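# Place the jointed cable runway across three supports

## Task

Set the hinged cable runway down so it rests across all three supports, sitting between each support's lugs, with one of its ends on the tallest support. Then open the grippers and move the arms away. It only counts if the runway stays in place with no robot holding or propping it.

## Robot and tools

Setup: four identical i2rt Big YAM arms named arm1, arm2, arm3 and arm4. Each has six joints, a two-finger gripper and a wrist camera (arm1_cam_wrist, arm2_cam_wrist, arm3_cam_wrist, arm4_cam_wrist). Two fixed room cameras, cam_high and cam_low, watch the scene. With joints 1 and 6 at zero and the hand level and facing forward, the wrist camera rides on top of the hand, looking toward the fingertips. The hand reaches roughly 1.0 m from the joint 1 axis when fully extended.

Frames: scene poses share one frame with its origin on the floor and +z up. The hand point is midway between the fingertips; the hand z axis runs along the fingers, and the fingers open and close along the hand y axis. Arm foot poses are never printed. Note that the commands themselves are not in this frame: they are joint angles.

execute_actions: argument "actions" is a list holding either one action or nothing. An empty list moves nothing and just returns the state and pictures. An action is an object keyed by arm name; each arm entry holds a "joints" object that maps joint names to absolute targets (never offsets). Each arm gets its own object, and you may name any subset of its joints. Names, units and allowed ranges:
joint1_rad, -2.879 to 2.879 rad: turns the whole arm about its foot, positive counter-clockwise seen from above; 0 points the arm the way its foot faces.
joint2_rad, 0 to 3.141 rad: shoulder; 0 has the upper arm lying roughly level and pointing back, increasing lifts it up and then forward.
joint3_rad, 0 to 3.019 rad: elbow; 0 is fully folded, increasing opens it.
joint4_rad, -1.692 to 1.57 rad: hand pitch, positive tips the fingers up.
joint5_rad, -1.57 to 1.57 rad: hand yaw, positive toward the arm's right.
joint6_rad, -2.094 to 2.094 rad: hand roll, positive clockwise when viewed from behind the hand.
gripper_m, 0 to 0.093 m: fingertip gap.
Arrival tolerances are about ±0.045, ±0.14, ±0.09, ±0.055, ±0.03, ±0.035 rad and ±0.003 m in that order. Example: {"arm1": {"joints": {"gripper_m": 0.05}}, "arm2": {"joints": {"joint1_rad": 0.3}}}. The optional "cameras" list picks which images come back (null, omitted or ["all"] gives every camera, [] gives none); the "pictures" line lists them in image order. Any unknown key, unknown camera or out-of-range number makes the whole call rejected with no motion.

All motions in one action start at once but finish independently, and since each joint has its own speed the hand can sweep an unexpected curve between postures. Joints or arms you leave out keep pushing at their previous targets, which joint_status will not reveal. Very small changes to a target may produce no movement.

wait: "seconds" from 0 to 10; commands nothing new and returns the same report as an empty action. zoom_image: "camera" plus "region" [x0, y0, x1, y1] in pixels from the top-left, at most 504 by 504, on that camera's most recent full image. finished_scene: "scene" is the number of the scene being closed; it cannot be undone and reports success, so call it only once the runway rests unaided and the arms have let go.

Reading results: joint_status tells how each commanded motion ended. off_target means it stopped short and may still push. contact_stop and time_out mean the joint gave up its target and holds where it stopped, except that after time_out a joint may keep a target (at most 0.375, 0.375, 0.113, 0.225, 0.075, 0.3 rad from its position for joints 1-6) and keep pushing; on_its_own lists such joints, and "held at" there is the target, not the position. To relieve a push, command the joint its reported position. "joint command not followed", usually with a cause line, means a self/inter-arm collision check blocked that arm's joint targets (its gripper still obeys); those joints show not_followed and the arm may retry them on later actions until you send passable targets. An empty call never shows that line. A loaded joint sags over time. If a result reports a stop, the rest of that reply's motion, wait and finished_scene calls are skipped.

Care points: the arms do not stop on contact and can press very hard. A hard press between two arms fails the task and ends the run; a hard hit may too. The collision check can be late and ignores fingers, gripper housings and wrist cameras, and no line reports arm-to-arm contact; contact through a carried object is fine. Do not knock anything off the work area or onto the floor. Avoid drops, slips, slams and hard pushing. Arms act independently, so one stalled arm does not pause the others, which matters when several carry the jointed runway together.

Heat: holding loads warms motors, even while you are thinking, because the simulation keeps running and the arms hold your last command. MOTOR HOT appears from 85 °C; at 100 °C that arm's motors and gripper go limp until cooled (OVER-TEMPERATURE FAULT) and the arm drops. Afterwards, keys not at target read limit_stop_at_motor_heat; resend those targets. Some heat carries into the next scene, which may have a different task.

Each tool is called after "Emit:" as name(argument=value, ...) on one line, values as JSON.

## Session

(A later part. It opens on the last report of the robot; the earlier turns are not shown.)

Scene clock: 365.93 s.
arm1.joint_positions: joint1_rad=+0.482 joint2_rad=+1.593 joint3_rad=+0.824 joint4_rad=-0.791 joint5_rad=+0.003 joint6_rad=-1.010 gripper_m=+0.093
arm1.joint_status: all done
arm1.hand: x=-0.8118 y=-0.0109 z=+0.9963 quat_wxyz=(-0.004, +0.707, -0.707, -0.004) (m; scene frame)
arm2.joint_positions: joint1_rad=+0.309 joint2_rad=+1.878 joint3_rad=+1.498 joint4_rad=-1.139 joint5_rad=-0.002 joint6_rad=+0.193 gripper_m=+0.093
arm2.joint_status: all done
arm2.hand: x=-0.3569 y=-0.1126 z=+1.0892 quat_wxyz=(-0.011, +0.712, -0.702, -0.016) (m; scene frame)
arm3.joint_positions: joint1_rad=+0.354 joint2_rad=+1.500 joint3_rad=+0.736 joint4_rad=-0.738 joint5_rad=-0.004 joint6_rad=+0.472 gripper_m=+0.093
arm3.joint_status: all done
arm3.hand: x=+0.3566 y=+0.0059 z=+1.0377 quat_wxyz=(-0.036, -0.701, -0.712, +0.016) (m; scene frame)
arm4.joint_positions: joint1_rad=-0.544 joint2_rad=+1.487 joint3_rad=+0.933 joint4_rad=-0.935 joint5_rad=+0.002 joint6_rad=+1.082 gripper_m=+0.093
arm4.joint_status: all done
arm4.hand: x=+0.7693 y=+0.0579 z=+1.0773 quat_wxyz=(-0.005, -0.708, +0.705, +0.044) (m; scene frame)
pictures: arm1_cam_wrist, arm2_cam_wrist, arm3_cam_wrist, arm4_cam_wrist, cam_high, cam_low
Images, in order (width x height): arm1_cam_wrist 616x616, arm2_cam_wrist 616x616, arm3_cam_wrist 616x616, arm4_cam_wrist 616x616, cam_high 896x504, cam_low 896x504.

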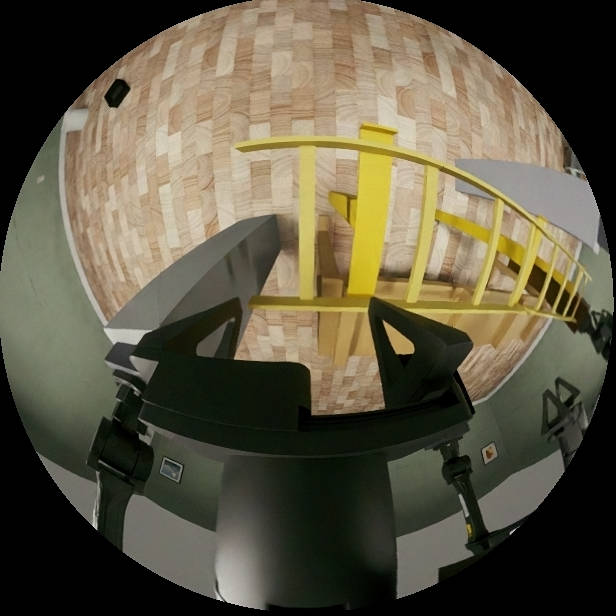

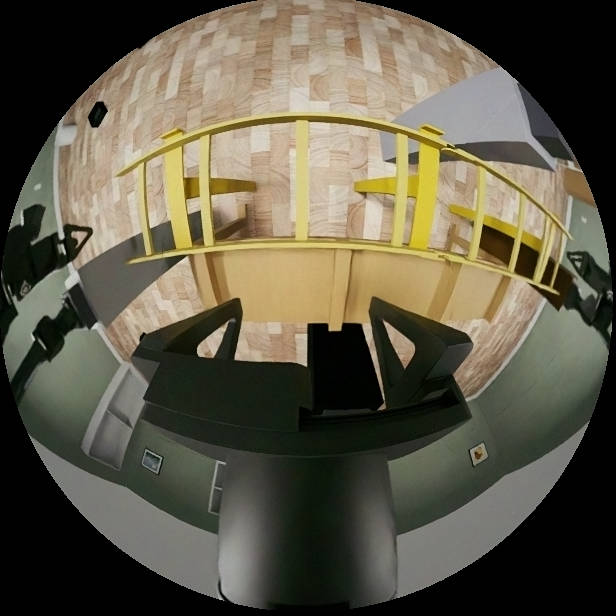

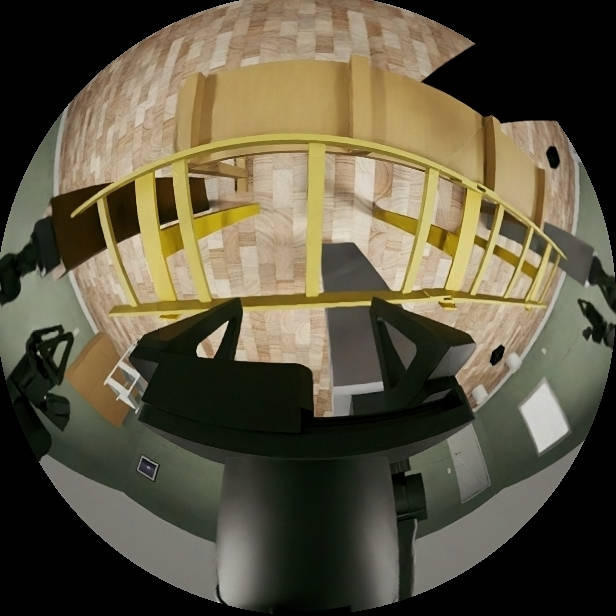

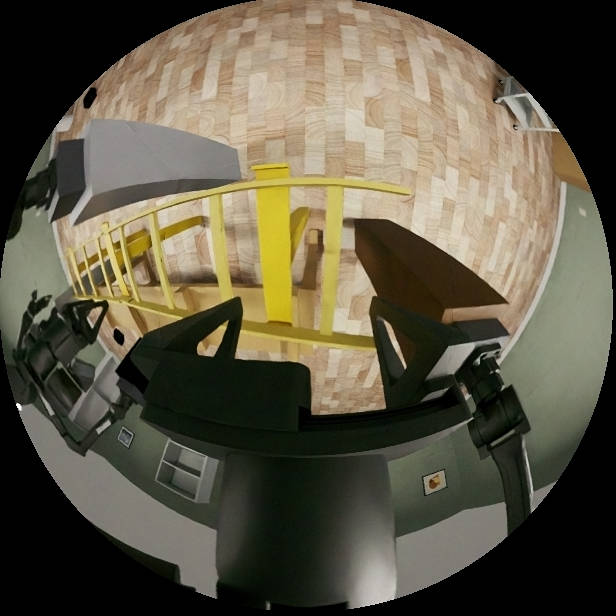

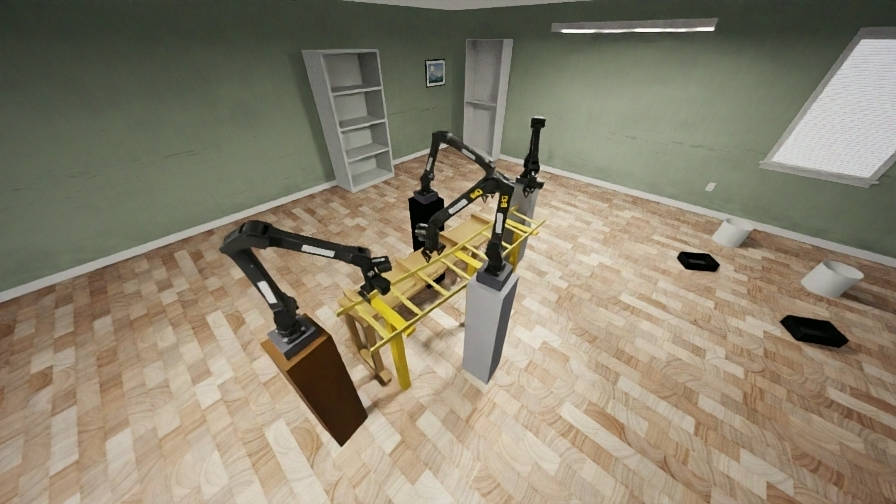

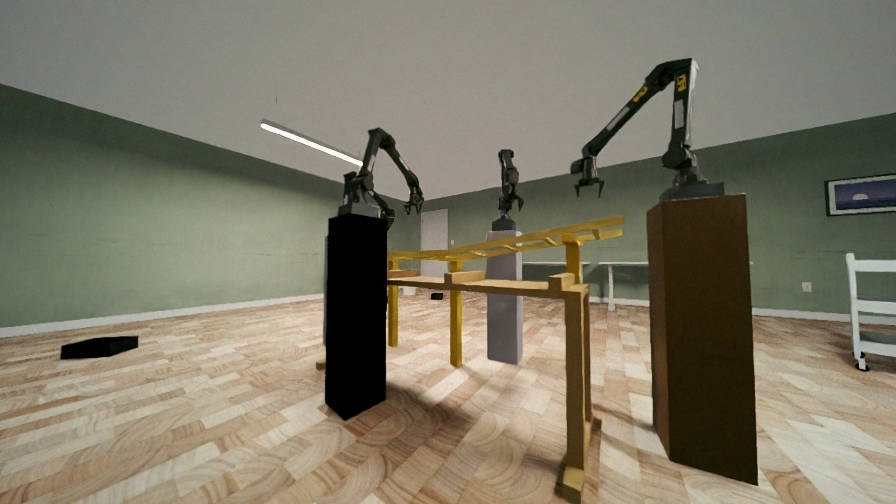

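Emit:
execute_actions(actions=[{"arm1":{"joints":{"joint1_rad":0.52,"joint2_rad":1.86,"joint3_rad":0.81,"joint4_rad":-0.55,"joint5_rad":0.06,"joint6_rad":-0.98}},"arm2":{"joints":{"joint2_rad":2.2,"joint3_rad":1.66,"joint4_rad":-1.03,"joint5_rad":-0.015}},"arm3":{"joints":{"joint1_rad":0.372,"joint2_rad":1.8,"joint3_rad":0.65,"joint4_rad":-0.35,"joint5_rad":-0.068,"joint6_rad":0.495}},"arm4":{"joints":{"joint1_rad":-0.582,"joint2_rad":1.72,"joint3_rad":0.89,"joint4_rad":-0.78,"joint5_rad":-0.006,"joint6_rad":1.04}}}], cameras=[])

Emit:
execute_actions(actions=[{"arm1":{"joints":{"joint2_rad":2.11,"joint3_rad":0.84,"joint4_rad":-0.305}},"arm2":{"joints":{"joint2_rad":2.495,"joint3_rad":1.825,"joint4_rad":-0.912}},"arm3":{"joints":{"joint2_rad":2.085,"joint3_rad":0.604,"joint4_rad":0.017}},"arm4":{"joints":{"joint2_rad":1.935,"joint3_rad":0.858,"joint4_rad":-0.605}}}], cameras=["arm1_cam_wrist","arm2_cam_wrist","arm3_cam_wrist","arm4_cam_wrist"])

Scene clock: 393.27 s.
arm1.joint_positions: joint1_rad=+0.511 joint2_rad=+1.870 joint3_rad=+0.811 joint4_rad=-0.560 joint5_rad=+0.056 joint6_rad=-0.990 gripper_m=+0.093
arm1.joint_status: all done
arm1.hand: x=-0.8153 y=-0.0096 z=+0.8944 quat_wxyz=(+0.030, +0.711, -0.703, +0.016) (m; scene frame)
arm2.joint_positions: joint1_rad=+0.309 joint2_rad=+2.209 joint3_rad=+1.632 joint4_rad=-1.036 joint5_rad=-0.012 joint6_rad=+0.193 gripper_m=+0.093
arm2.joint_status: all done
arm2.hand: x=-0.3666 y=-0.0723 z=+0.9447 quat_wxyz=(+0.019, +0.711, -0.702, +0.020) (m; scene frame)
arm3.joint_positions: joint1_rad=+0.360 joint2_rad=+1.804 joint3_rad=+0.652 joint4_rad=-0.365 joint5_rad=-0.064 joint6_rad=+0.487 gripper_m=+0.093
arm3.joint_status: all done
arm3.hand: x=+0.3611 y=+0.0205 z=+0.9230 quat_wxyz=(-0.037, -0.704, -0.709, -0.015) (m; scene frame)
arm4.joint_positions: joint1_rad=-0.572 joint2_rad=+1.724 joint3_rad=+0.885 joint4_rad=-0.794 joint5_rad=-0.004 joint6_rad=+1.056 gripper_m=+0.093
arm4.joint_status: all done
arm4.hand: x=+0.7885 y=+0.0601 z=+0.9743 quat_wxyz=(+0.012, -0.707, +0.707, -0.026) (m; scene frame)
pictures: none
No camera images: the call's "cameras" was empty. Leave "cameras" out to get every camera's image.

Scene clock: 394.50 s.
arm1.joint_positions: joint1_rad=+0.511 joint2_rad=+2.121 joint3_rad=+0.825 joint4_rad=-0.315 joint5_rad=+0.056 joint6_rad=-0.989 gripper_m=+0.093
arm1.joint_status: all done
arm1.hand: x=-0.8182 y=-0.0102 z=+0.8049 quat_wxyz=(+0.027, +0.710, -0.703, +0.017) (m; scene frame)
arm2.joint_positions: joint1_rad=+0.309 joint2_rad=+2.506 joint3_rad=+1.809 joint4_rad=-0.916 joint5_rad=-0.012 joint6_rad=+0.193 gripper_m=+0.093
arm2.joint_status: all done
arm2.hand: x=-0.3736 y=-0.0368 z=+0.8145 quat_wxyz=(+0.019, +0.711, -0.702, +0.020) (m; scene frame)
arm3.joint_positions: joint1_rad=+0.360 joint2_rad=+2.086 joint3_rad=+0.606 joint4_rad=+0.002 joint5_rad=-0.064 joint6_rad=+0.487 gripper_m=+0.093
arm3.joint_status: all done
arm3.hand: x=+0.3515 y=+0.0361 z=+0.8354 quat_wxyz=(-0.056, -0.703, -0.709, -0.009) (m; scene frame)
arm4.joint_positions: joint1_rad=-0.572 joint2_rad=+1.939 joint3_rad=+0.853 joint4_rad=-0.619 joint5_rad=-0.004 joint6_rad=+1.056 gripper_m=+0.093
arm4.joint_status: all done
arm4.hand: x=+0.8061 y=+0.0516 z=+0.8871 quat_wxyz=(+0.022, -0.706, +0.706, -0.061) (m; scene frame)
pictures: arm1_cam_wrist, arm2_cam_wrist, arm3_cam_wrist, arm4_cam_wrist
Images, in order (width x height): arm1_cam_wrist 616x616, arm2_cam_wrist 616x616, arm3_cam_wrist 616x616, arm4_cam_wrist 616x616.

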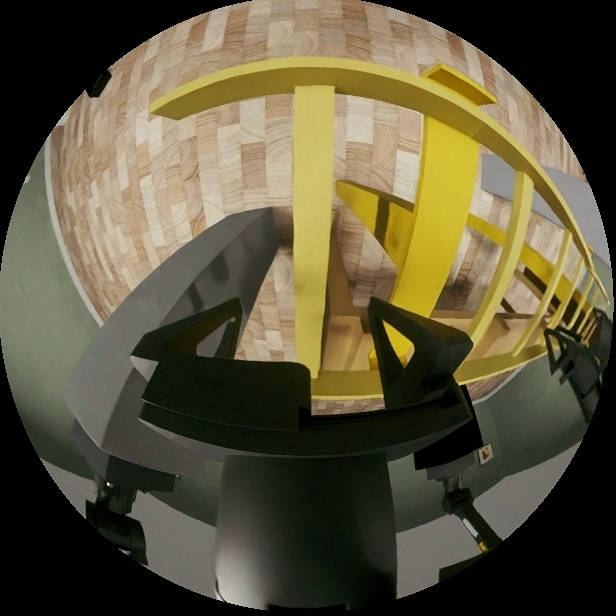

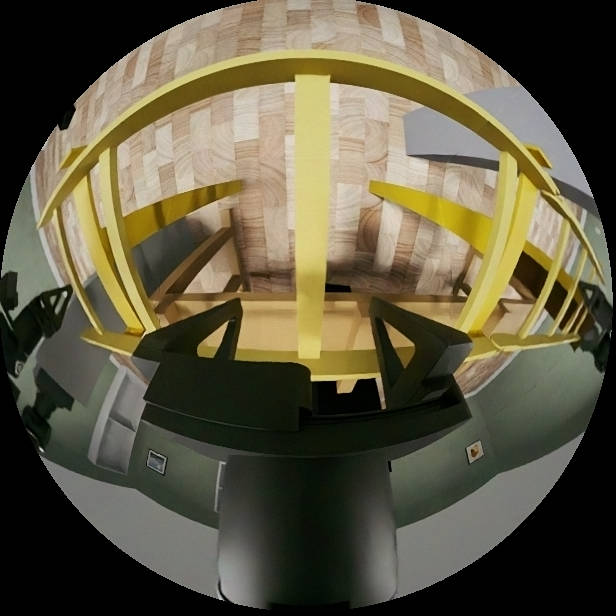

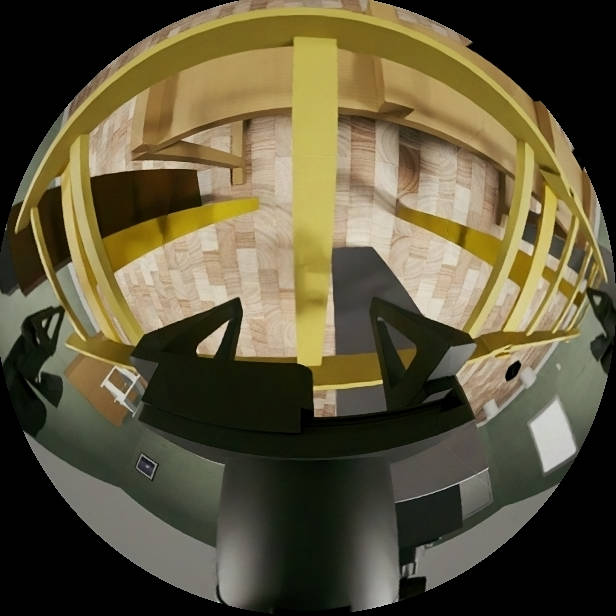

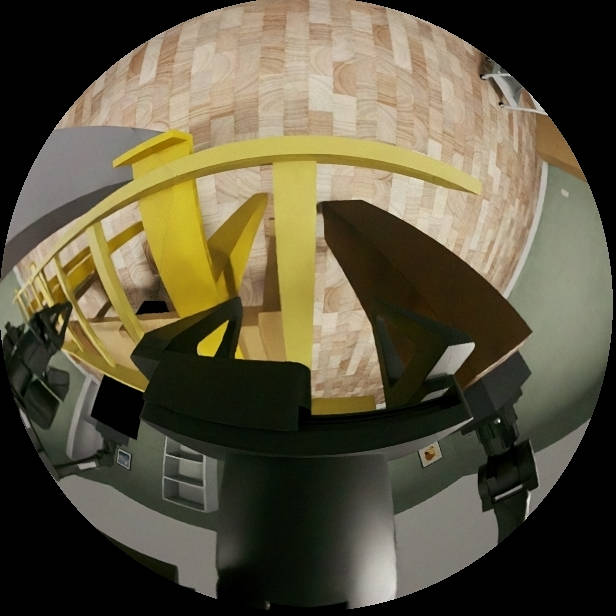

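Emit:
execute_actions(actions=[])

Scene clock: 408.00 s.
arm1.joint_positions: joint1_rad=+0.511 joint2_rad=+2.121 joint3_rad=+0.825 joint4_rad=-0.315 joint5_rad=+0.056 joint6_rad=-0.989 gripper_m=+0.093
arm1.joint_status: all done
arm1.hand: x=-0.8182 y=-0.0102 z=+0.8049 quat_wxyz=(+0.027, +0.710, -0.703, +0.017) (m; scene frame)
arm2.joint_positions: joint1_rad=+0.309 joint2_rad=+2.506 joint3_rad=+1.809 joint4_rad=-0.916 joint5_rad=-0.012 joint6_rad=+0.193 gripper_m=+0.093
arm2.joint_status: all done
arm2.hand: x=-0.3736 y=-0.0368 z=+0.8145 quat_wxyz=(+0.019, +0.711, -0.702, +0.020) (m; scene frame)
arm3.joint_positions: joint1_rad=+0.360 joint2_rad=+2.086 joint3_rad=+0.606 joint4_rad=+0.002 joint5_rad=-0.064 joint6_rad=+0.487 gripper_m=+0.093
arm3.joint_status: all done
arm3.hand: x=+0.3515 y=+0.0361 z=+0.8354 quat_wxyz=(-0.056, -0.703, -0.709, -0.009) (m; scene frame)
arm4.joint_positions: joint1_rad=-0.572 joint2_rad=+1.939 joint3_rad=+0.853 joint4_rad=-0.619 joint5_rad=-0.004 joint6_rad=+1.056 gripper_m=+0.093
arm4.joint_status: all done
arm4.hand: x=+0.8061 y=+0.0516 z=+0.8871 quat_wxyz=(+0.022, -0.706, +0.706, -0.061) (m; scene frame)
pictures: arm1_cam_wrist, arm2_cam_wrist, arm3_cam_wrist, arm4_cam_wrist, cam_high, cam_low
Images, in order (width x height): arm1_cam_wrist 616x616, arm2_cam_wrist 616x616, arm3_cam_wrist 616x616, arm4_cam_wrist 616x616, cam_high 896x504, cam_low 896x504.

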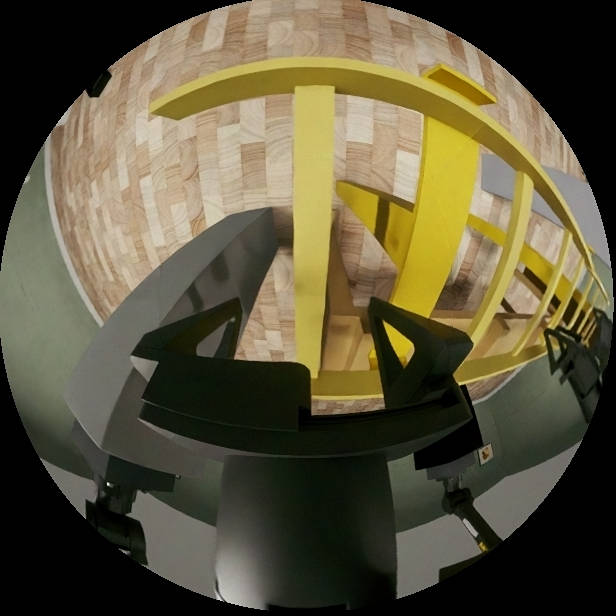

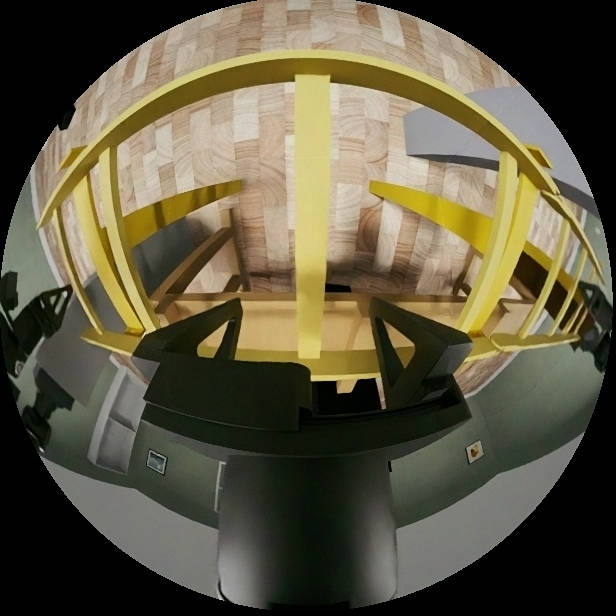

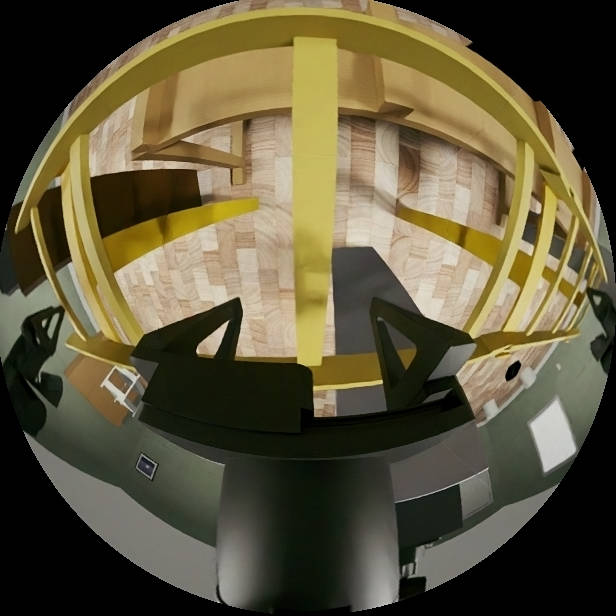

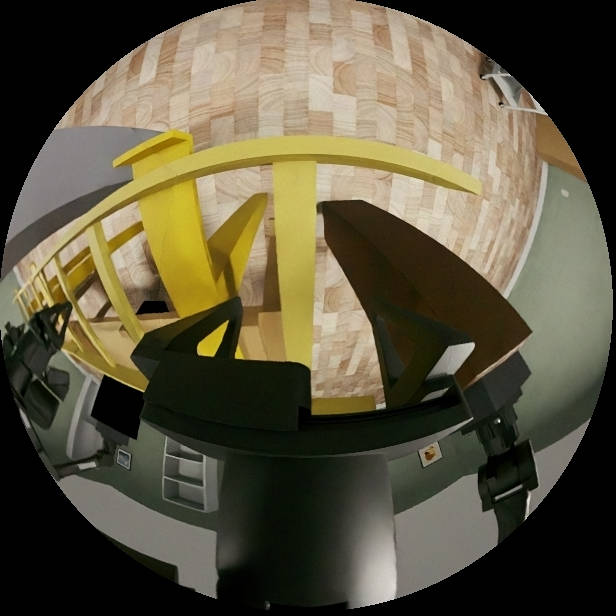

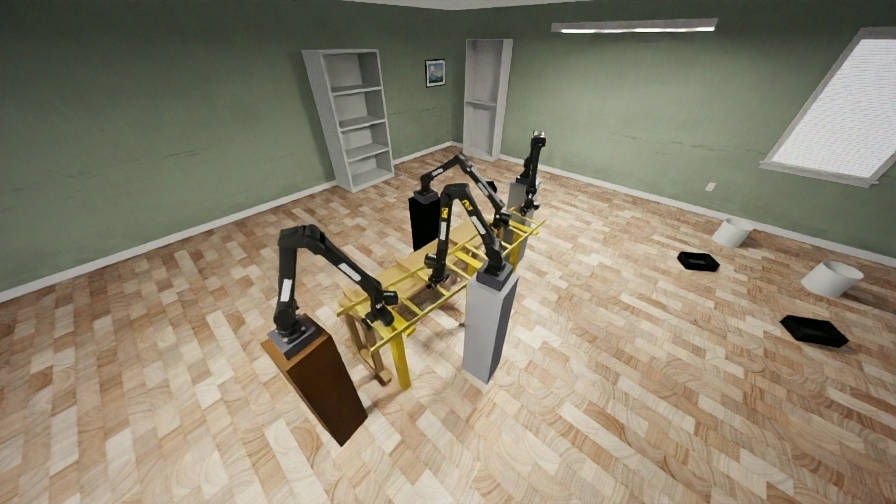

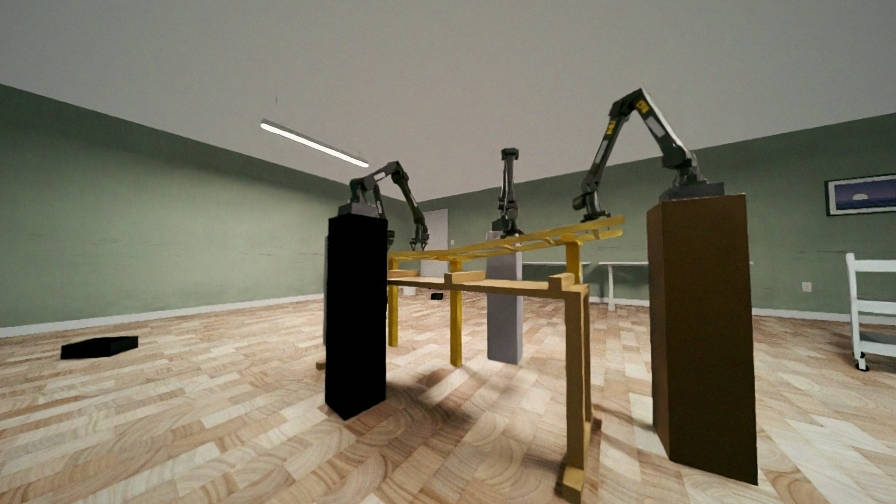

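Emit:
execute_actions(actions=[{"arm1":{"joints":{"joint2_rad":2.245,"joint3_rad":0.865,"joint4_rad":-0.23}},"arm2":{"joints":{"joint2_rad":2.59,"joint3_rad":1.84,"joint4_rad":-0.87}},"arm3":{"joints":{"joint2_rad":2.24,"joint3_rad":0.65,"joint4_rad":0.1}},"arm4":{"joints":{"joint2_rad":2.055,"joint3_rad":0.87,"joint4_rad":-0.52}}}], cameras=[])

Emit:
execute_actions(actions=[{"arm1":{"joints":{"joint2_rad":2.36,"joint3_rad":0.915,"joint4_rad":-0.15}},"arm2":{"joints":{"joint2_rad":2.665,"joint3_rad":1.885,"joint4_rad":-0.83}},"arm3":{"joints":{"joint2_rad":2.38,"joint3_rad":0.705,"joint4_rad":0.205}},"arm4":{"joints":{"joint2_rad":2.16,"joint3_rad":0.895,"joint4_rad":-0.42}}}], cameras=["arm1_cam_wrist","arm2_cam_wrist","arm3_cam_wrist","arm4_cam_wrist"])

Scene clock: 412.63 s.
arm1.joint_positions: joint1_rad=+0.511 joint2_rad=+2.249 joint3_rad=+0.862 joint4_rad=-0.237 joint5_rad=+0.056 joint6_rad=-0.989 gripper_m=+0.093
arm1.joint_status: all done
arm1.hand: x=-0.8206 y=-0.0111 z=+0.7622 quat_wxyz=(+0.033, +0.710, -0.703, +0.015) (m; scene frame)
arm2.joint_positions: joint1_rad=+0.309 joint2_rad=+2.574 joint3_rad=+1.811 joint4_rad=-0.881 joint5_rad=-0.012 joint6_rad=+0.193 gripper_m=+0.093
arm2.joint_status: all done
arm2.hand: x=-0.3705 y=-0.0509 z=+0.7722 quat_wxyz=(+0.027, +0.711, -0.702, +0.033) (m; scene frame)
arm3.joint_positions: joint1_rad=+0.360 joint2_rad=+2.240 joint3_rad=+0.651 joint4_rad=+0.089 joint5_rad=-0.064 joint6_rad=+0.487 gripper_m=+0.093
arm3.joint_status: all done
arm3.hand: x=+0.3490 y=+0.0395 z=+0.7924 quat_wxyz=(-0.045, -0.703, -0.709, -0.013) (m; scene frame)
arm4.joint_positions: joint1_rad=-0.572 joint2_rad=+2.054 joint3_rad=+0.860 joint4_rad=-0.533 joint5_rad=-0.004 joint6_rad=+1.056 gripper_m=+0.093
arm4.joint_status: all done
arm4.hand: x=+0.8116 y=+0.0492 z=+0.8458 quat_wxyz=(+0.025, -0.705, +0.705, -0.071) (m; scene frame)
pictures: none
No camera images: the call's "cameras" was empty. Leave "cameras" out to get every camera's image.

Scene clock: 413.57 s.
arm1.joint_positions: joint1_rad=+0.511 joint2_rad=+2.360 joint3_rad=+0.915 joint4_rad=-0.157 joint5_rad=+0.056 joint6_rad=-0.989 gripper_m=+0.093
arm1.joint_status: all done
arm1.hand: x=-0.8131 y=-0.0055 z=+0.7248 quat_wxyz=(+0.022, +0.710, -0.703, +0.017) (m; scene frame)
arm2.joint_positions: joint1_rad=+0.309 joint2_rad=+2.642 joint3_rad=+1.855 joint4_rad=-0.839 joint5_rad=-0.012 joint6_rad=+0.193 gripper_m=+0.093
arm2.joint_status: all done
arm2.hand: x=-0.3718 y=-0.0442 z=+0.7407 quat_wxyz=(+0.022, +0.711, -0.702, +0.026) (m; scene frame)
arm3.joint_positions: joint1_rad=+0.360 joint2_rad=+2.377 joint3_rad=+0.707 joint4_rad=+0.192 joint5_rad=-0.064 joint6_rad=+0.487 gripper_m=+0.093
arm3.joint_status: all done
arm3.hand: x=+0.3517 y=+0.0334 z=+0.7527 quat_wxyz=(-0.056, -0.703, -0.709, -0.010) (m; scene frame)
arm4.joint_positions: joint1_rad=-0.572 joint2_rad=+2.154 joint3_rad=+0.889 joint4_rad=-0.434 joint5_rad=-0.004 joint6_rad=+1.055 gripper_m=+0.093
arm4.joint_status: all done
arm4.hand: x=+0.8023 y=+0.0550 z=+0.8106 quat_wxyz=(+0.021, -0.706, +0.706, -0.057) (m; scene frame)
pictures: arm1_cam_wrist, arm2_cam_wrist, arm3_cam_wrist, arm4_cam_wrist
Images, in order (width x height): arm1_cam_wrist 616x616, arm2_cam_wrist 616x616, arm3_cam_wrist 616x616, arm4_cam_wrist 616x616.

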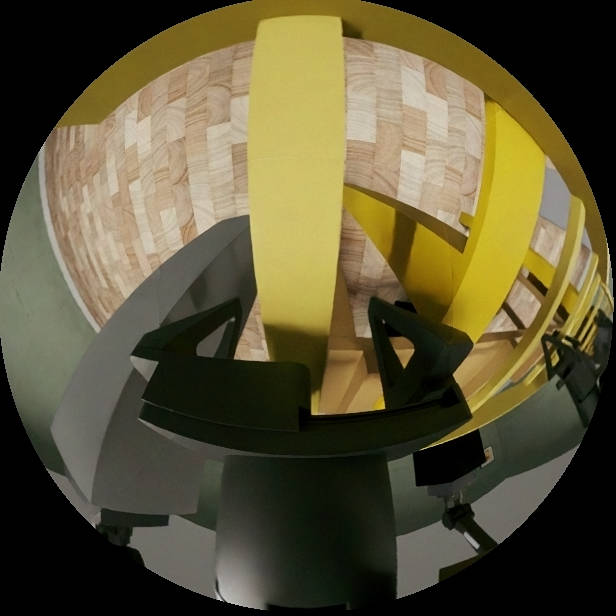

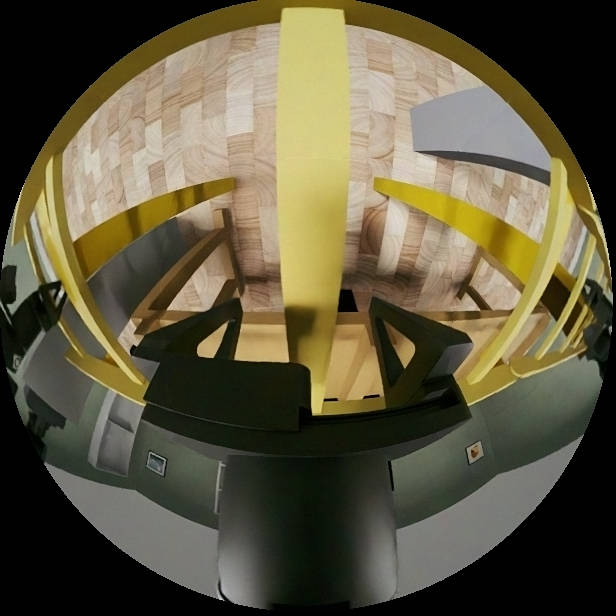

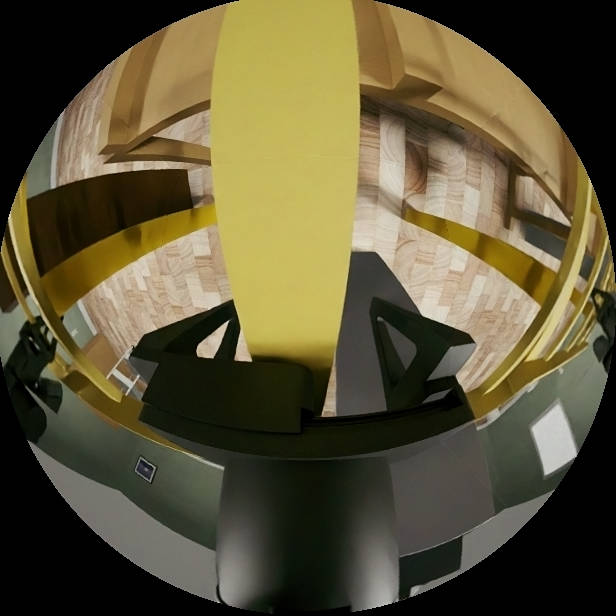

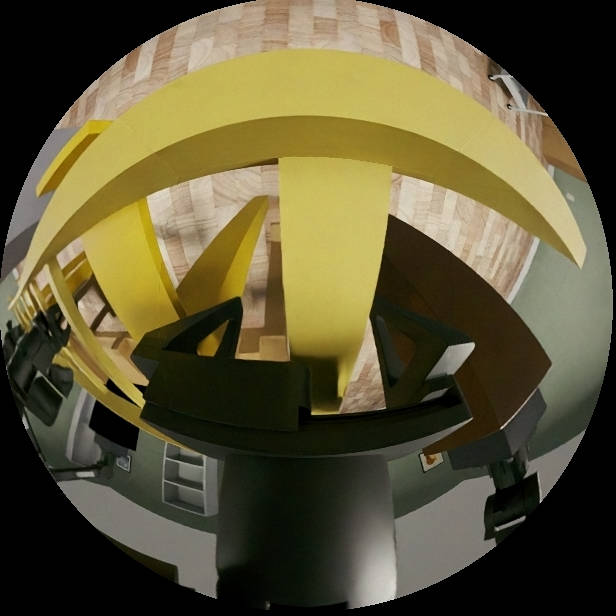

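Emit:
execute_actions(actions=[{"arm1":{"joints":{"gripper_m":0}},"arm2":{"joints":{"gripper_m":0}},"arm3":{"joints":{"gripper_m":0}},"arm4":{"joints":{"gripper_m":0}}}], cameras=[])

Scene clock: 418.57 s.
arm1.joint_positions: joint1_rad=+0.513 joint2_rad=+2.360 joint3_rad=+0.911 joint4_rad=-0.158 joint5_rad=+0.052 joint6_rad=-0.974 gripper_m=+0.022
arm1.joint_status: gripper_m off_target (ended at +0.022, target +0.000)
arm1.hand: x=-0.8167 y=-0.0058 z=+0.7246 quat_wxyz=(+0.025, +0.706, -0.708, +0.015) (m; scene frame)
arm2.joint_positions: joint1_rad=+0.306 joint2_rad=+2.642 joint3_rad=+1.855 joint4_rad=-0.839 joint5_rad=-0.009 joint6_rad=+0.193 gripper_m=+0.023
arm2.joint_status: gripper_m off_target (ended at +0.023, target +0.000)
arm2.hand: x=-0.3698 y=-0.0438 z=+0.7407 quat_wxyz=(+0.021, +0.710, -0.703, +0.027) (m; scene frame)
arm3.joint_positions: joint1_rad=+0.367 joint2_rad=+2.377 joint3_rad=+0.709 joint4_rad=+0.196 joint5_rad=-0.079 joint6_rad=+0.497 gripper_m=+0.021
arm3.joint_status: gripper_m off_target (ended at +0.021, target +0.000)
arm3.hand: x=+0.3572 y=+0.0336 z=+0.7530 quat_wxyz=(-0.061, -0.703, -0.708, -0.017) (m; scene frame)
arm4.joint_positions: joint1_rad=-0.575 joint2_rad=+2.154 joint3_rad=+0.880 joint4_rad=-0.436 joint5_rad=+0.003 joint6_rad=+1.050 gripper_m=+0.020
arm4.joint_status: gripper_m off_target (ended at +0.020, target +0.000)
arm4.hand: x=+0.8091 y=+0.0540 z=+0.8099 quat_wxyz=(+0.026, -0.707, +0.704, -0.062) (m; scene frame)
pictures: none
No camera images: the call's "cameras" was empty. Leave "cameras" out to get every camera's image.

Emit:
execute_actions(actions=[{"arm1":{"joints":{"joint1_rad":0.495,"joint2_rad":2.22,"joint3_rad":0.875,"joint4_rad":-0.16,"joint5_rad":0.0,"joint6_rad":-1.0}},"arm2":{"joints":{"joint1_rad":0.307,"joint2_rad":2.445,"joint3_rad":1.82,"joint4_rad":-0.79,"joint5_rad":0.0}},"arm3":{"joints":{"joint1_rad":0.354,"joint2_rad":2.15,"joint3_rad":0.705,"joint4_rad":0.04,"joint5_rad":-0.093,"joint6_rad":0.482}},"arm4":{"joints":{"joint1_rad":-0.55,"joint2_rad":2.025,"joint3_rad":0.885,"joint4_rad":-0.475,"joint5_rad":0.055,"joint6_rad":1.075}}}], cameras=["cam_low"])

Scene clock: 448.53 s.
arm1.joint_positions: joint1_rad=+0.496 joint2_rad=+2.284 joint3_rad=+0.867 joint4_rad=-0.159 joint5_rad=-0.010 joint6_rad=-1.000 gripper_m=+0.022
arm1.joint_status: all done
arm1.hand: x=-0.8163 y=-0.0011 z=+0.7494 quat_wxyz=(+0.003, +0.709, -0.706, -0.012) (m; scene frame)
arm2.joint_positions: joint1_rad=+0.307 joint2_rad=+2.589 joint3_rad=+1.800 joint4_rad=-0.778 joint5_rad=+0.001 joint6_rad=+0.190 gripper_m=+0.023
arm2.joint_status: joint2_rad time_out (moved -0.054 of -0.197); the others done
arm2.on_its_own: joint2_rad reads +2.589 and still pushes toward +2.445 since a time_out
arm2.hand: x=-0.3701 y=-0.0363 z=+0.7592 quat_wxyz=(+0.000, +0.712, -0.702, +0.005) (m; scene frame)
arm3.joint_positions: joint1_rad=+0.360 joint2_rad=+2.290 joint3_rad=+0.700 joint4_rad=+0.050 joint5_rad=-0.109 joint6_rad=+0.485 gripper_m=+0.021
arm3.joint_status: joint2_rad time_out (moved -0.087 of -0.227); the others done
arm3.on_its_own: joint2_rad reads +2.290 and still pushes toward +2.150 since a time_out
arm3.hand: x=+0.3566 y=+0.0413 z=+0.7776 quat_wxyz=(-0.032, -0.703, -0.710, -0.040) (m; scene frame)
arm4.joint_positions: joint1_rad=-0.560 joint2_rad=+2.056 joint3_rad=+0.859 joint4_rad=-0.485 joint5_rad=+0.068 joint6_rad=+1.068 gripper_m=+0.020
arm4.joint_status: all done
arm4.hand: x=+0.8060 y=+0.0616 z=+0.8439 quat_wxyz=(+0.054, -0.707, +0.704, -0.039) (m; scene frame)
pictures: cam_low
Images, in order (width x height): cam_low 896x504.

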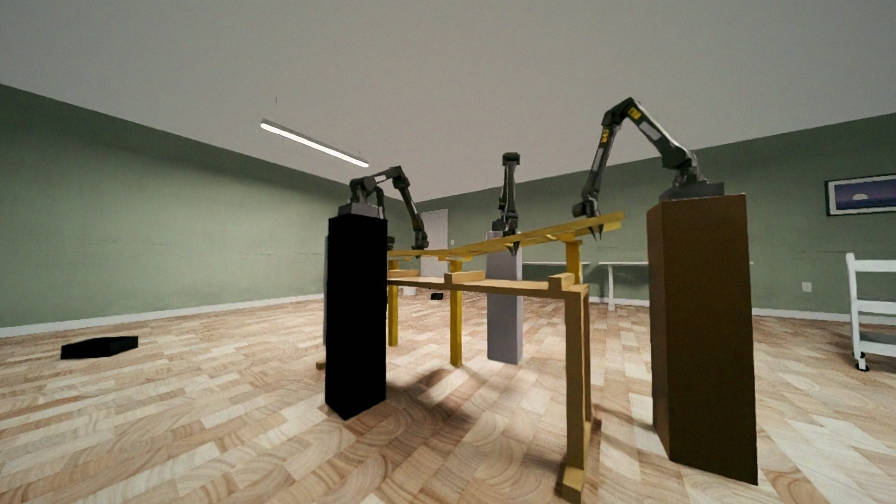

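Emit:
execute_actions(actions=[{"arm1":{"joints":{"joint1_rad":0.548,"joint2_rad":2.21,"joint3_rad":0.905,"joint4_rad":-0.19,"joint5_rad":0.005,"joint6_rad":-0.94}},"arm2":{"joints":{"joint1_rad":0.298,"joint2_rad":2.475,"joint3_rad":1.93,"joint4_rad":-0.86,"joint6_rad":0.183}},"arm3":{"joints":{"joint1_rad":0.392,"joint2_rad":2.15,"joint3_rad":0.635,"joint4_rad":0.1,"joint5_rad":-0.085,"joint6_rad":0.525}},"arm4":{"joints":{"joint1_rad":-0.605,"joint2_rad":2.04,"joint3_rad":0.92,"joint4_rad":-0.495,"joint5_rad":0.052,"joint6_rad":1.01}}}], cameras=["arm1_cam_wrist","arm2_cam_wrist","arm3_cam_wrist","arm4_cam_wrist"])

Scene clock: 454.13 s.
arm1.joint_positions: joint1_rad=+0.530 joint2_rad=+2.266 joint3_rad=+0.874 joint4_rad=-0.184 joint5_rad=+0.002 joint6_rad=-0.966 gripper_m=+0.022
arm1.joint_status: all done
arm1.hand: x=-0.8186 y=+0.0105 z=+0.7564 quat_wxyz=(+0.005, +0.709, -0.705, -0.007) (m; scene frame)
arm2.joint_positions: joint1_rad=+0.305 joint2_rad=+2.589 joint3_rad=+1.842 joint4_rad=-0.815 joint5_rad=+0.002 joint6_rad=+0.186 gripper_m=+0.023
arm2.joint_status: all done
arm2.hand: x=-0.3714 y=-0.0237 z=+0.7706 quat_wxyz=(-0.001, +0.713, -0.701, +0.003) (m; scene frame)
arm3.joint_positions: joint1_rad=+0.381 joint2_rad=+2.268 joint3_rad=+0.651 joint4_rad=+0.088 joint5_rad=-0.100 joint6_rad=+0.506 gripper_m=+0.021
arm3.joint_status: all done
arm3.hand: x=+0.3548 y=+0.0552 z=+0.7842 quat_wxyz=(-0.036, -0.702, -0.710, -0.035) (m; scene frame)
arm4.joint_positions: joint1_rad=-0.598 joint2_rad=+2.057 joint3_rad=+0.878 joint4_rad=-0.499 joint5_rad=+0.060 joint6_rad=+1.028 gripper_m=+0.020
arm4.joint_status: all done
arm4.hand: x=+0.8059 y=+0.0762 z=+0.8465 quat_wxyz=(+0.048, -0.708, +0.704, -0.040) (m; scene frame)
pictures: arm1_cam_wrist, arm2_cam_wrist, arm3_cam_wrist, arm4_cam_wrist
Images, in order (width x height): arm1_cam_wrist 616x616, arm2_cam_wrist 616x616, arm3_cam_wrist 616x616, arm4_cam_wrist 616x616.

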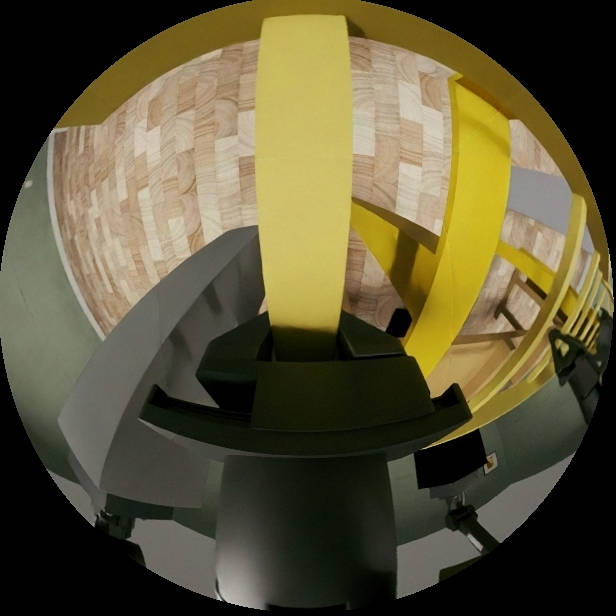

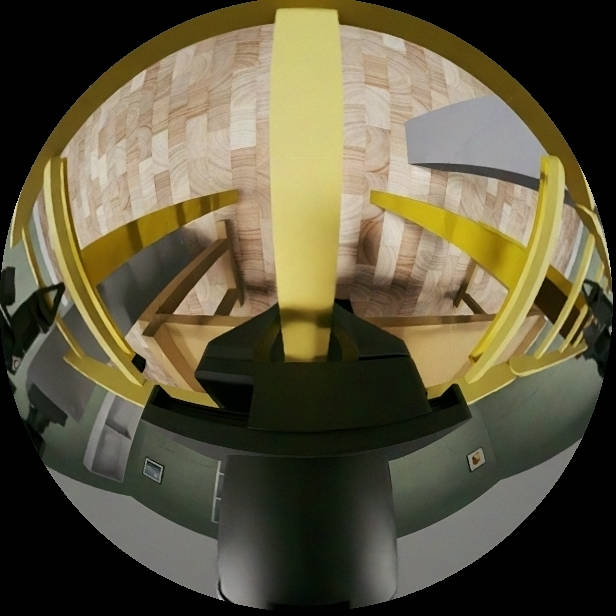

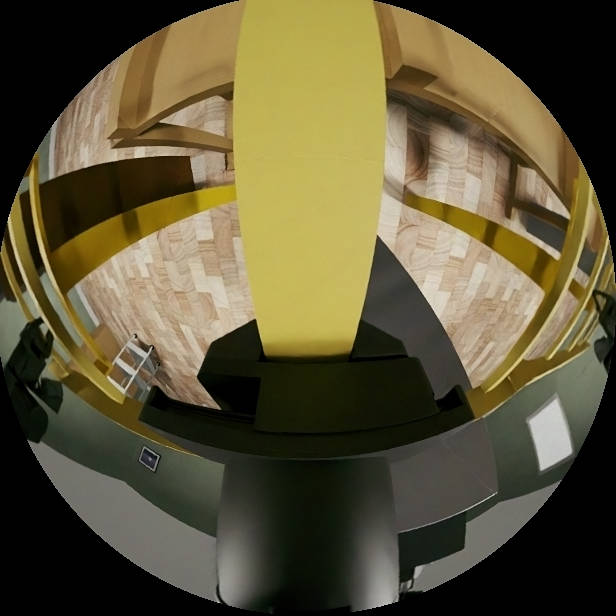

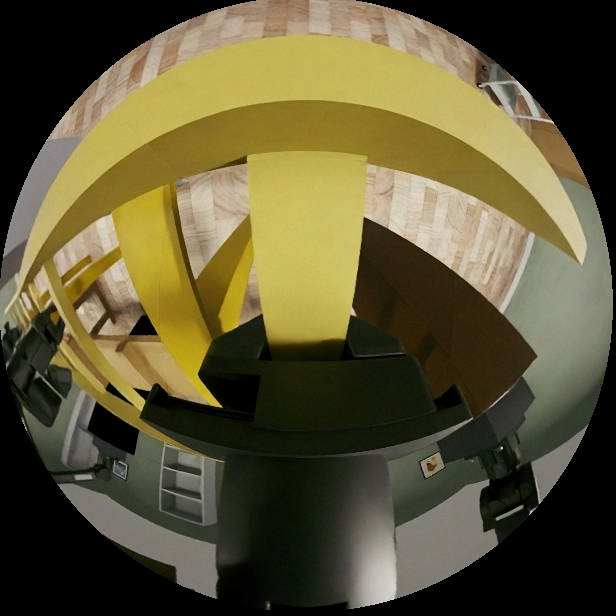

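Emit:
execute_actions(actions=[{"arm1":{"joints":{"joint1_rad":0.572,"joint2_rad":2.26,"joint3_rad":0.935,"joint4_rad":-0.175,"joint6_rad":-0.925}},"arm2":{"joints":{"joint1_rad":0.292,"joint2_rad":2.525,"joint3_rad":1.975,"joint4_rad":-0.87}},"arm3":{"joints":{"joint1_rad":0.405,"joint2_rad":2.185,"joint3_rad":0.635,"joint4_rad":0.13,"joint5_rad":-0.08,"joint6_rad":0.535}},"arm4":{"joints":{"joint1_rad":-0.62,"joint2_rad":2.085,"joint3_rad":0.94,"joint4_rad":-0.475,"joint6_rad":1.0}}}], cameras=["arm1_cam_wrist","arm4_cam_wrist","cam_low"])

Scene clock: 458.77 s.
arm1.joint_positions: joint1_rad=+0.552 joint2_rad=+2.289 joint3_rad=+0.895 joint4_rad=-0.184 joint5_rad=+0.003 joint6_rad=-0.942 gripper_m=+0.022
arm1.joint_status: all done
arm1.hand: x=-0.8196 y=+0.0202 z=+0.7497 quat_wxyz=(+0.005, +0.708, -0.706, -0.006) (m; scene frame)
arm2.joint_positions: joint1_rad=+0.305 joint2_rad=+2.614 joint3_rad=+1.888 joint4_rad=-0.836 joint5_rad=+0.003 joint6_rad=+0.186 gripper_m=+0.023
arm2.joint_status: all done
arm2.hand: x=-0.3724 y=-0.0155 z=+0.7669 quat_wxyz=(-0.001, +0.713, -0.701, +0.003) (m; scene frame)
arm3.joint_positions: joint1_rad=+0.393 joint2_rad=+2.283 joint3_rad=+0.643 joint4_rad=+0.110 joint5_rad=-0.091 joint6_rad=+0.520 gripper_m=+0.021
arm3.joint_status: all done
arm3.hand: x=+0.3541 y=+0.0610 z=+0.7802 quat_wxyz=(-0.034, -0.703, -0.709, -0.031) (m; scene frame)
arm4.joint_positions: joint1_rad=-0.609 joint2_rad=+2.086 joint3_rad=+0.894 joint4_rad=-0.493 joint5_rad=+0.061 joint6_rad=+1.019 gripper_m=+0.020
arm4.joint_status: all done
arm4.hand: x=+0.8066 y=+0.0814 z=+0.8379 quat_wxyz=(+0.049, -0.707, +0.704, -0.044) (m; scene frame)
pictures: arm1_cam_wrist, arm4_cam_wrist, cam_low
Images, in order (width x height): arm1_cam_wrist 616x616, arm4_cam_wrist 616x616, cam_low 896x504.

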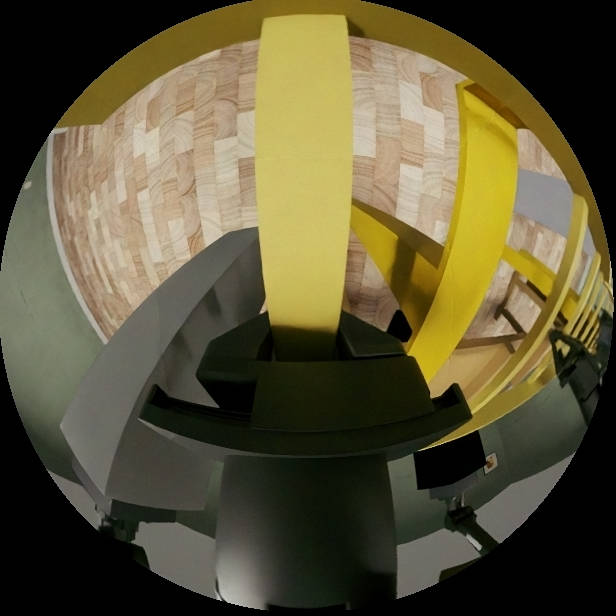

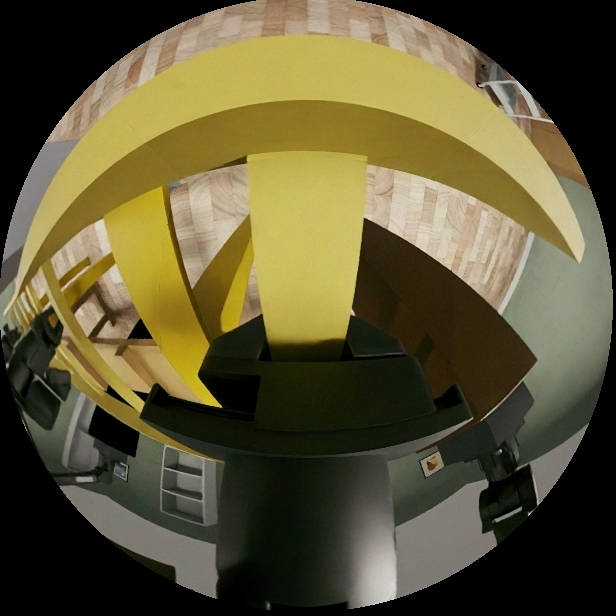

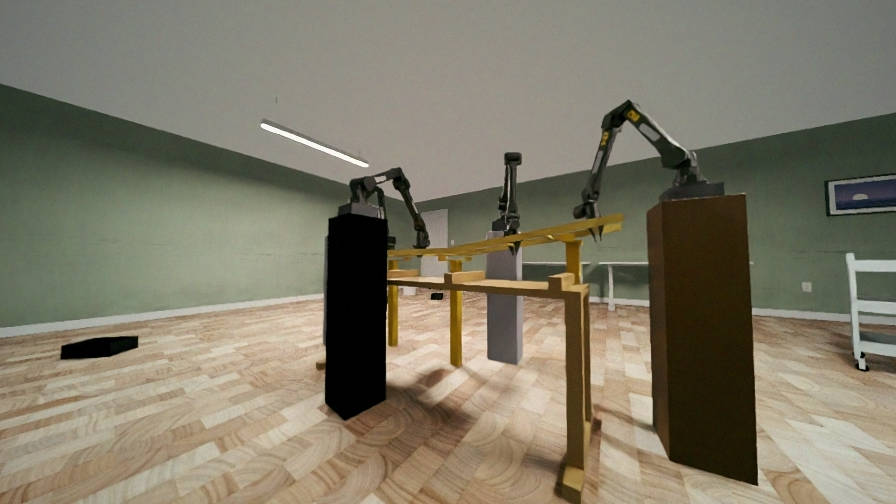

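Emit:
execute_actions(actions=[{"arm1":{"joints":{"joint2_rad":2.315,"joint3_rad":0.96,"joint4_rad":-0.14}},"arm2":{"joints":{"joint2_rad":2.57,"joint3_rad":1.995,"joint4_rad":-0.85}},"arm3":{"joints":{"joint2_rad":2.25,"joint3_rad":0.665,"joint4_rad":0.165}},"arm4":{"joints":{"joint2_rad":2.135,"joint3_rad":0.95,"joint4_rad":-0.435}}}], cameras=["arm1_cam_wrist","arm4_cam_wrist","cam_low"])

Scene clock: 462.60 s.
arm1.joint_positions: joint1_rad=+0.554 joint2_rad=+2.354 joint3_rad=+0.924 joint4_rad=-0.149 joint5_rad=+0.006 joint6_rad=-0.940 gripper_m=+0.022
arm1.joint_status: all done
arm1.hand: x=-0.8192 y=+0.0208 z=+0.7275 quat_wxyz=(+0.006, +0.708, -0.706, -0.004) (m; scene frame)
arm2.joint_positions: joint1_rad=+0.305 joint2_rad=+2.661 joint3_rad=+1.917 joint4_rad=-0.825 joint5_rad=+0.003 joint6_rad=+0.187 gripper_m=+0.023
arm2.joint_status: all done
arm2.hand: x=-0.3721 y=-0.0159 z=+0.7452 quat_wxyz=(+0.000, +0.713, -0.702, +0.006) (m; scene frame)
arm3.joint_positions: joint1_rad=+0.395 joint2_rad=+2.355 joint3_rad=+0.670 joint4_rad=+0.155 joint5_rad=-0.089 joint6_rad=+0.523 gripper_m=+0.021
arm3.joint_status: all done
arm3.hand: x=+0.3542 y=+0.0610 z=+0.7597 quat_wxyz=(-0.034, -0.704, -0.709, -0.030) (m; scene frame)
arm4.joint_positions: joint1_rad=-0.610 joint2_rad=+2.143 joint3_rad=+0.907 joint4_rad=-0.452 joint5_rad=+0.059 joint6_rad=+1.019 gripper_m=+0.020
arm4.joint_status: all done
arm4.hand: x=+0.8067 y=+0.0815 z=+0.8175 quat_wxyz=(+0.048, -0.707, +0.705, -0.045) (m; scene frame)
pictures: arm1_cam_wrist, arm4_cam_wrist, cam_low
Images, in order (width x height): arm1_cam_wrist 616x616, arm4_cam_wrist 616x616, cam_low 896x504.

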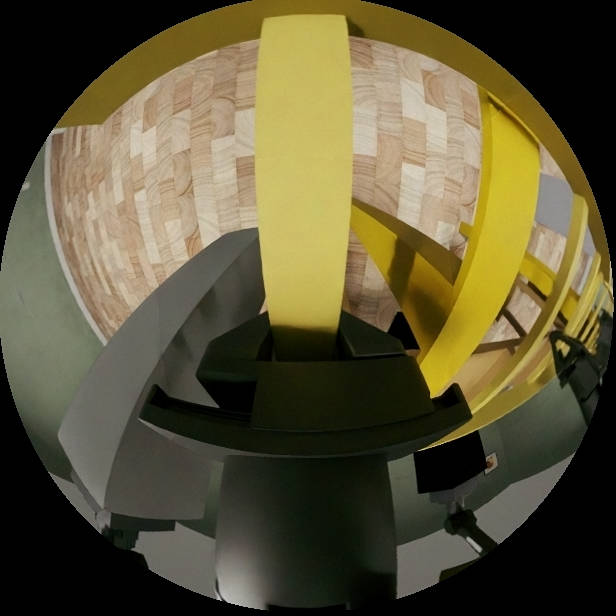

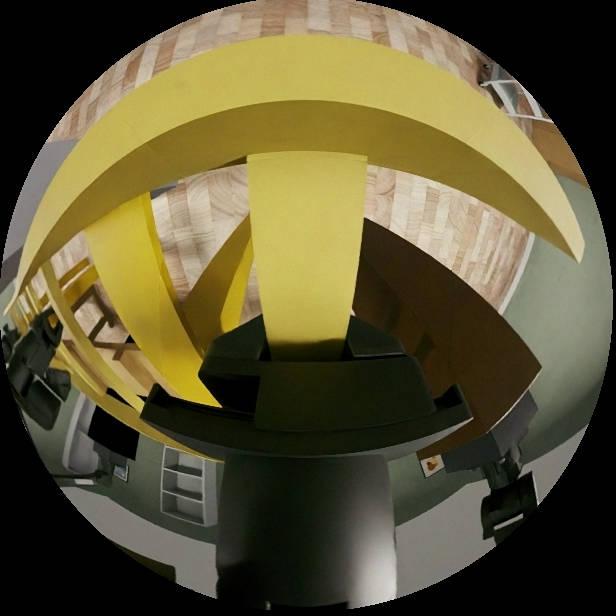

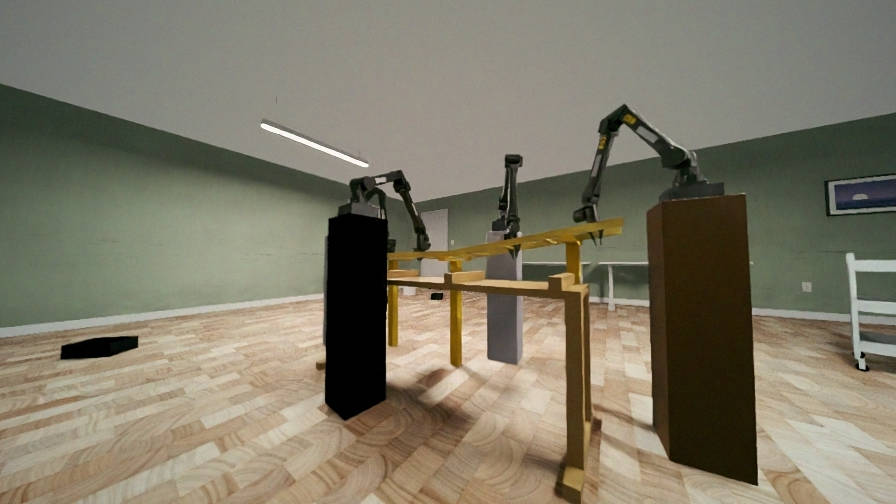

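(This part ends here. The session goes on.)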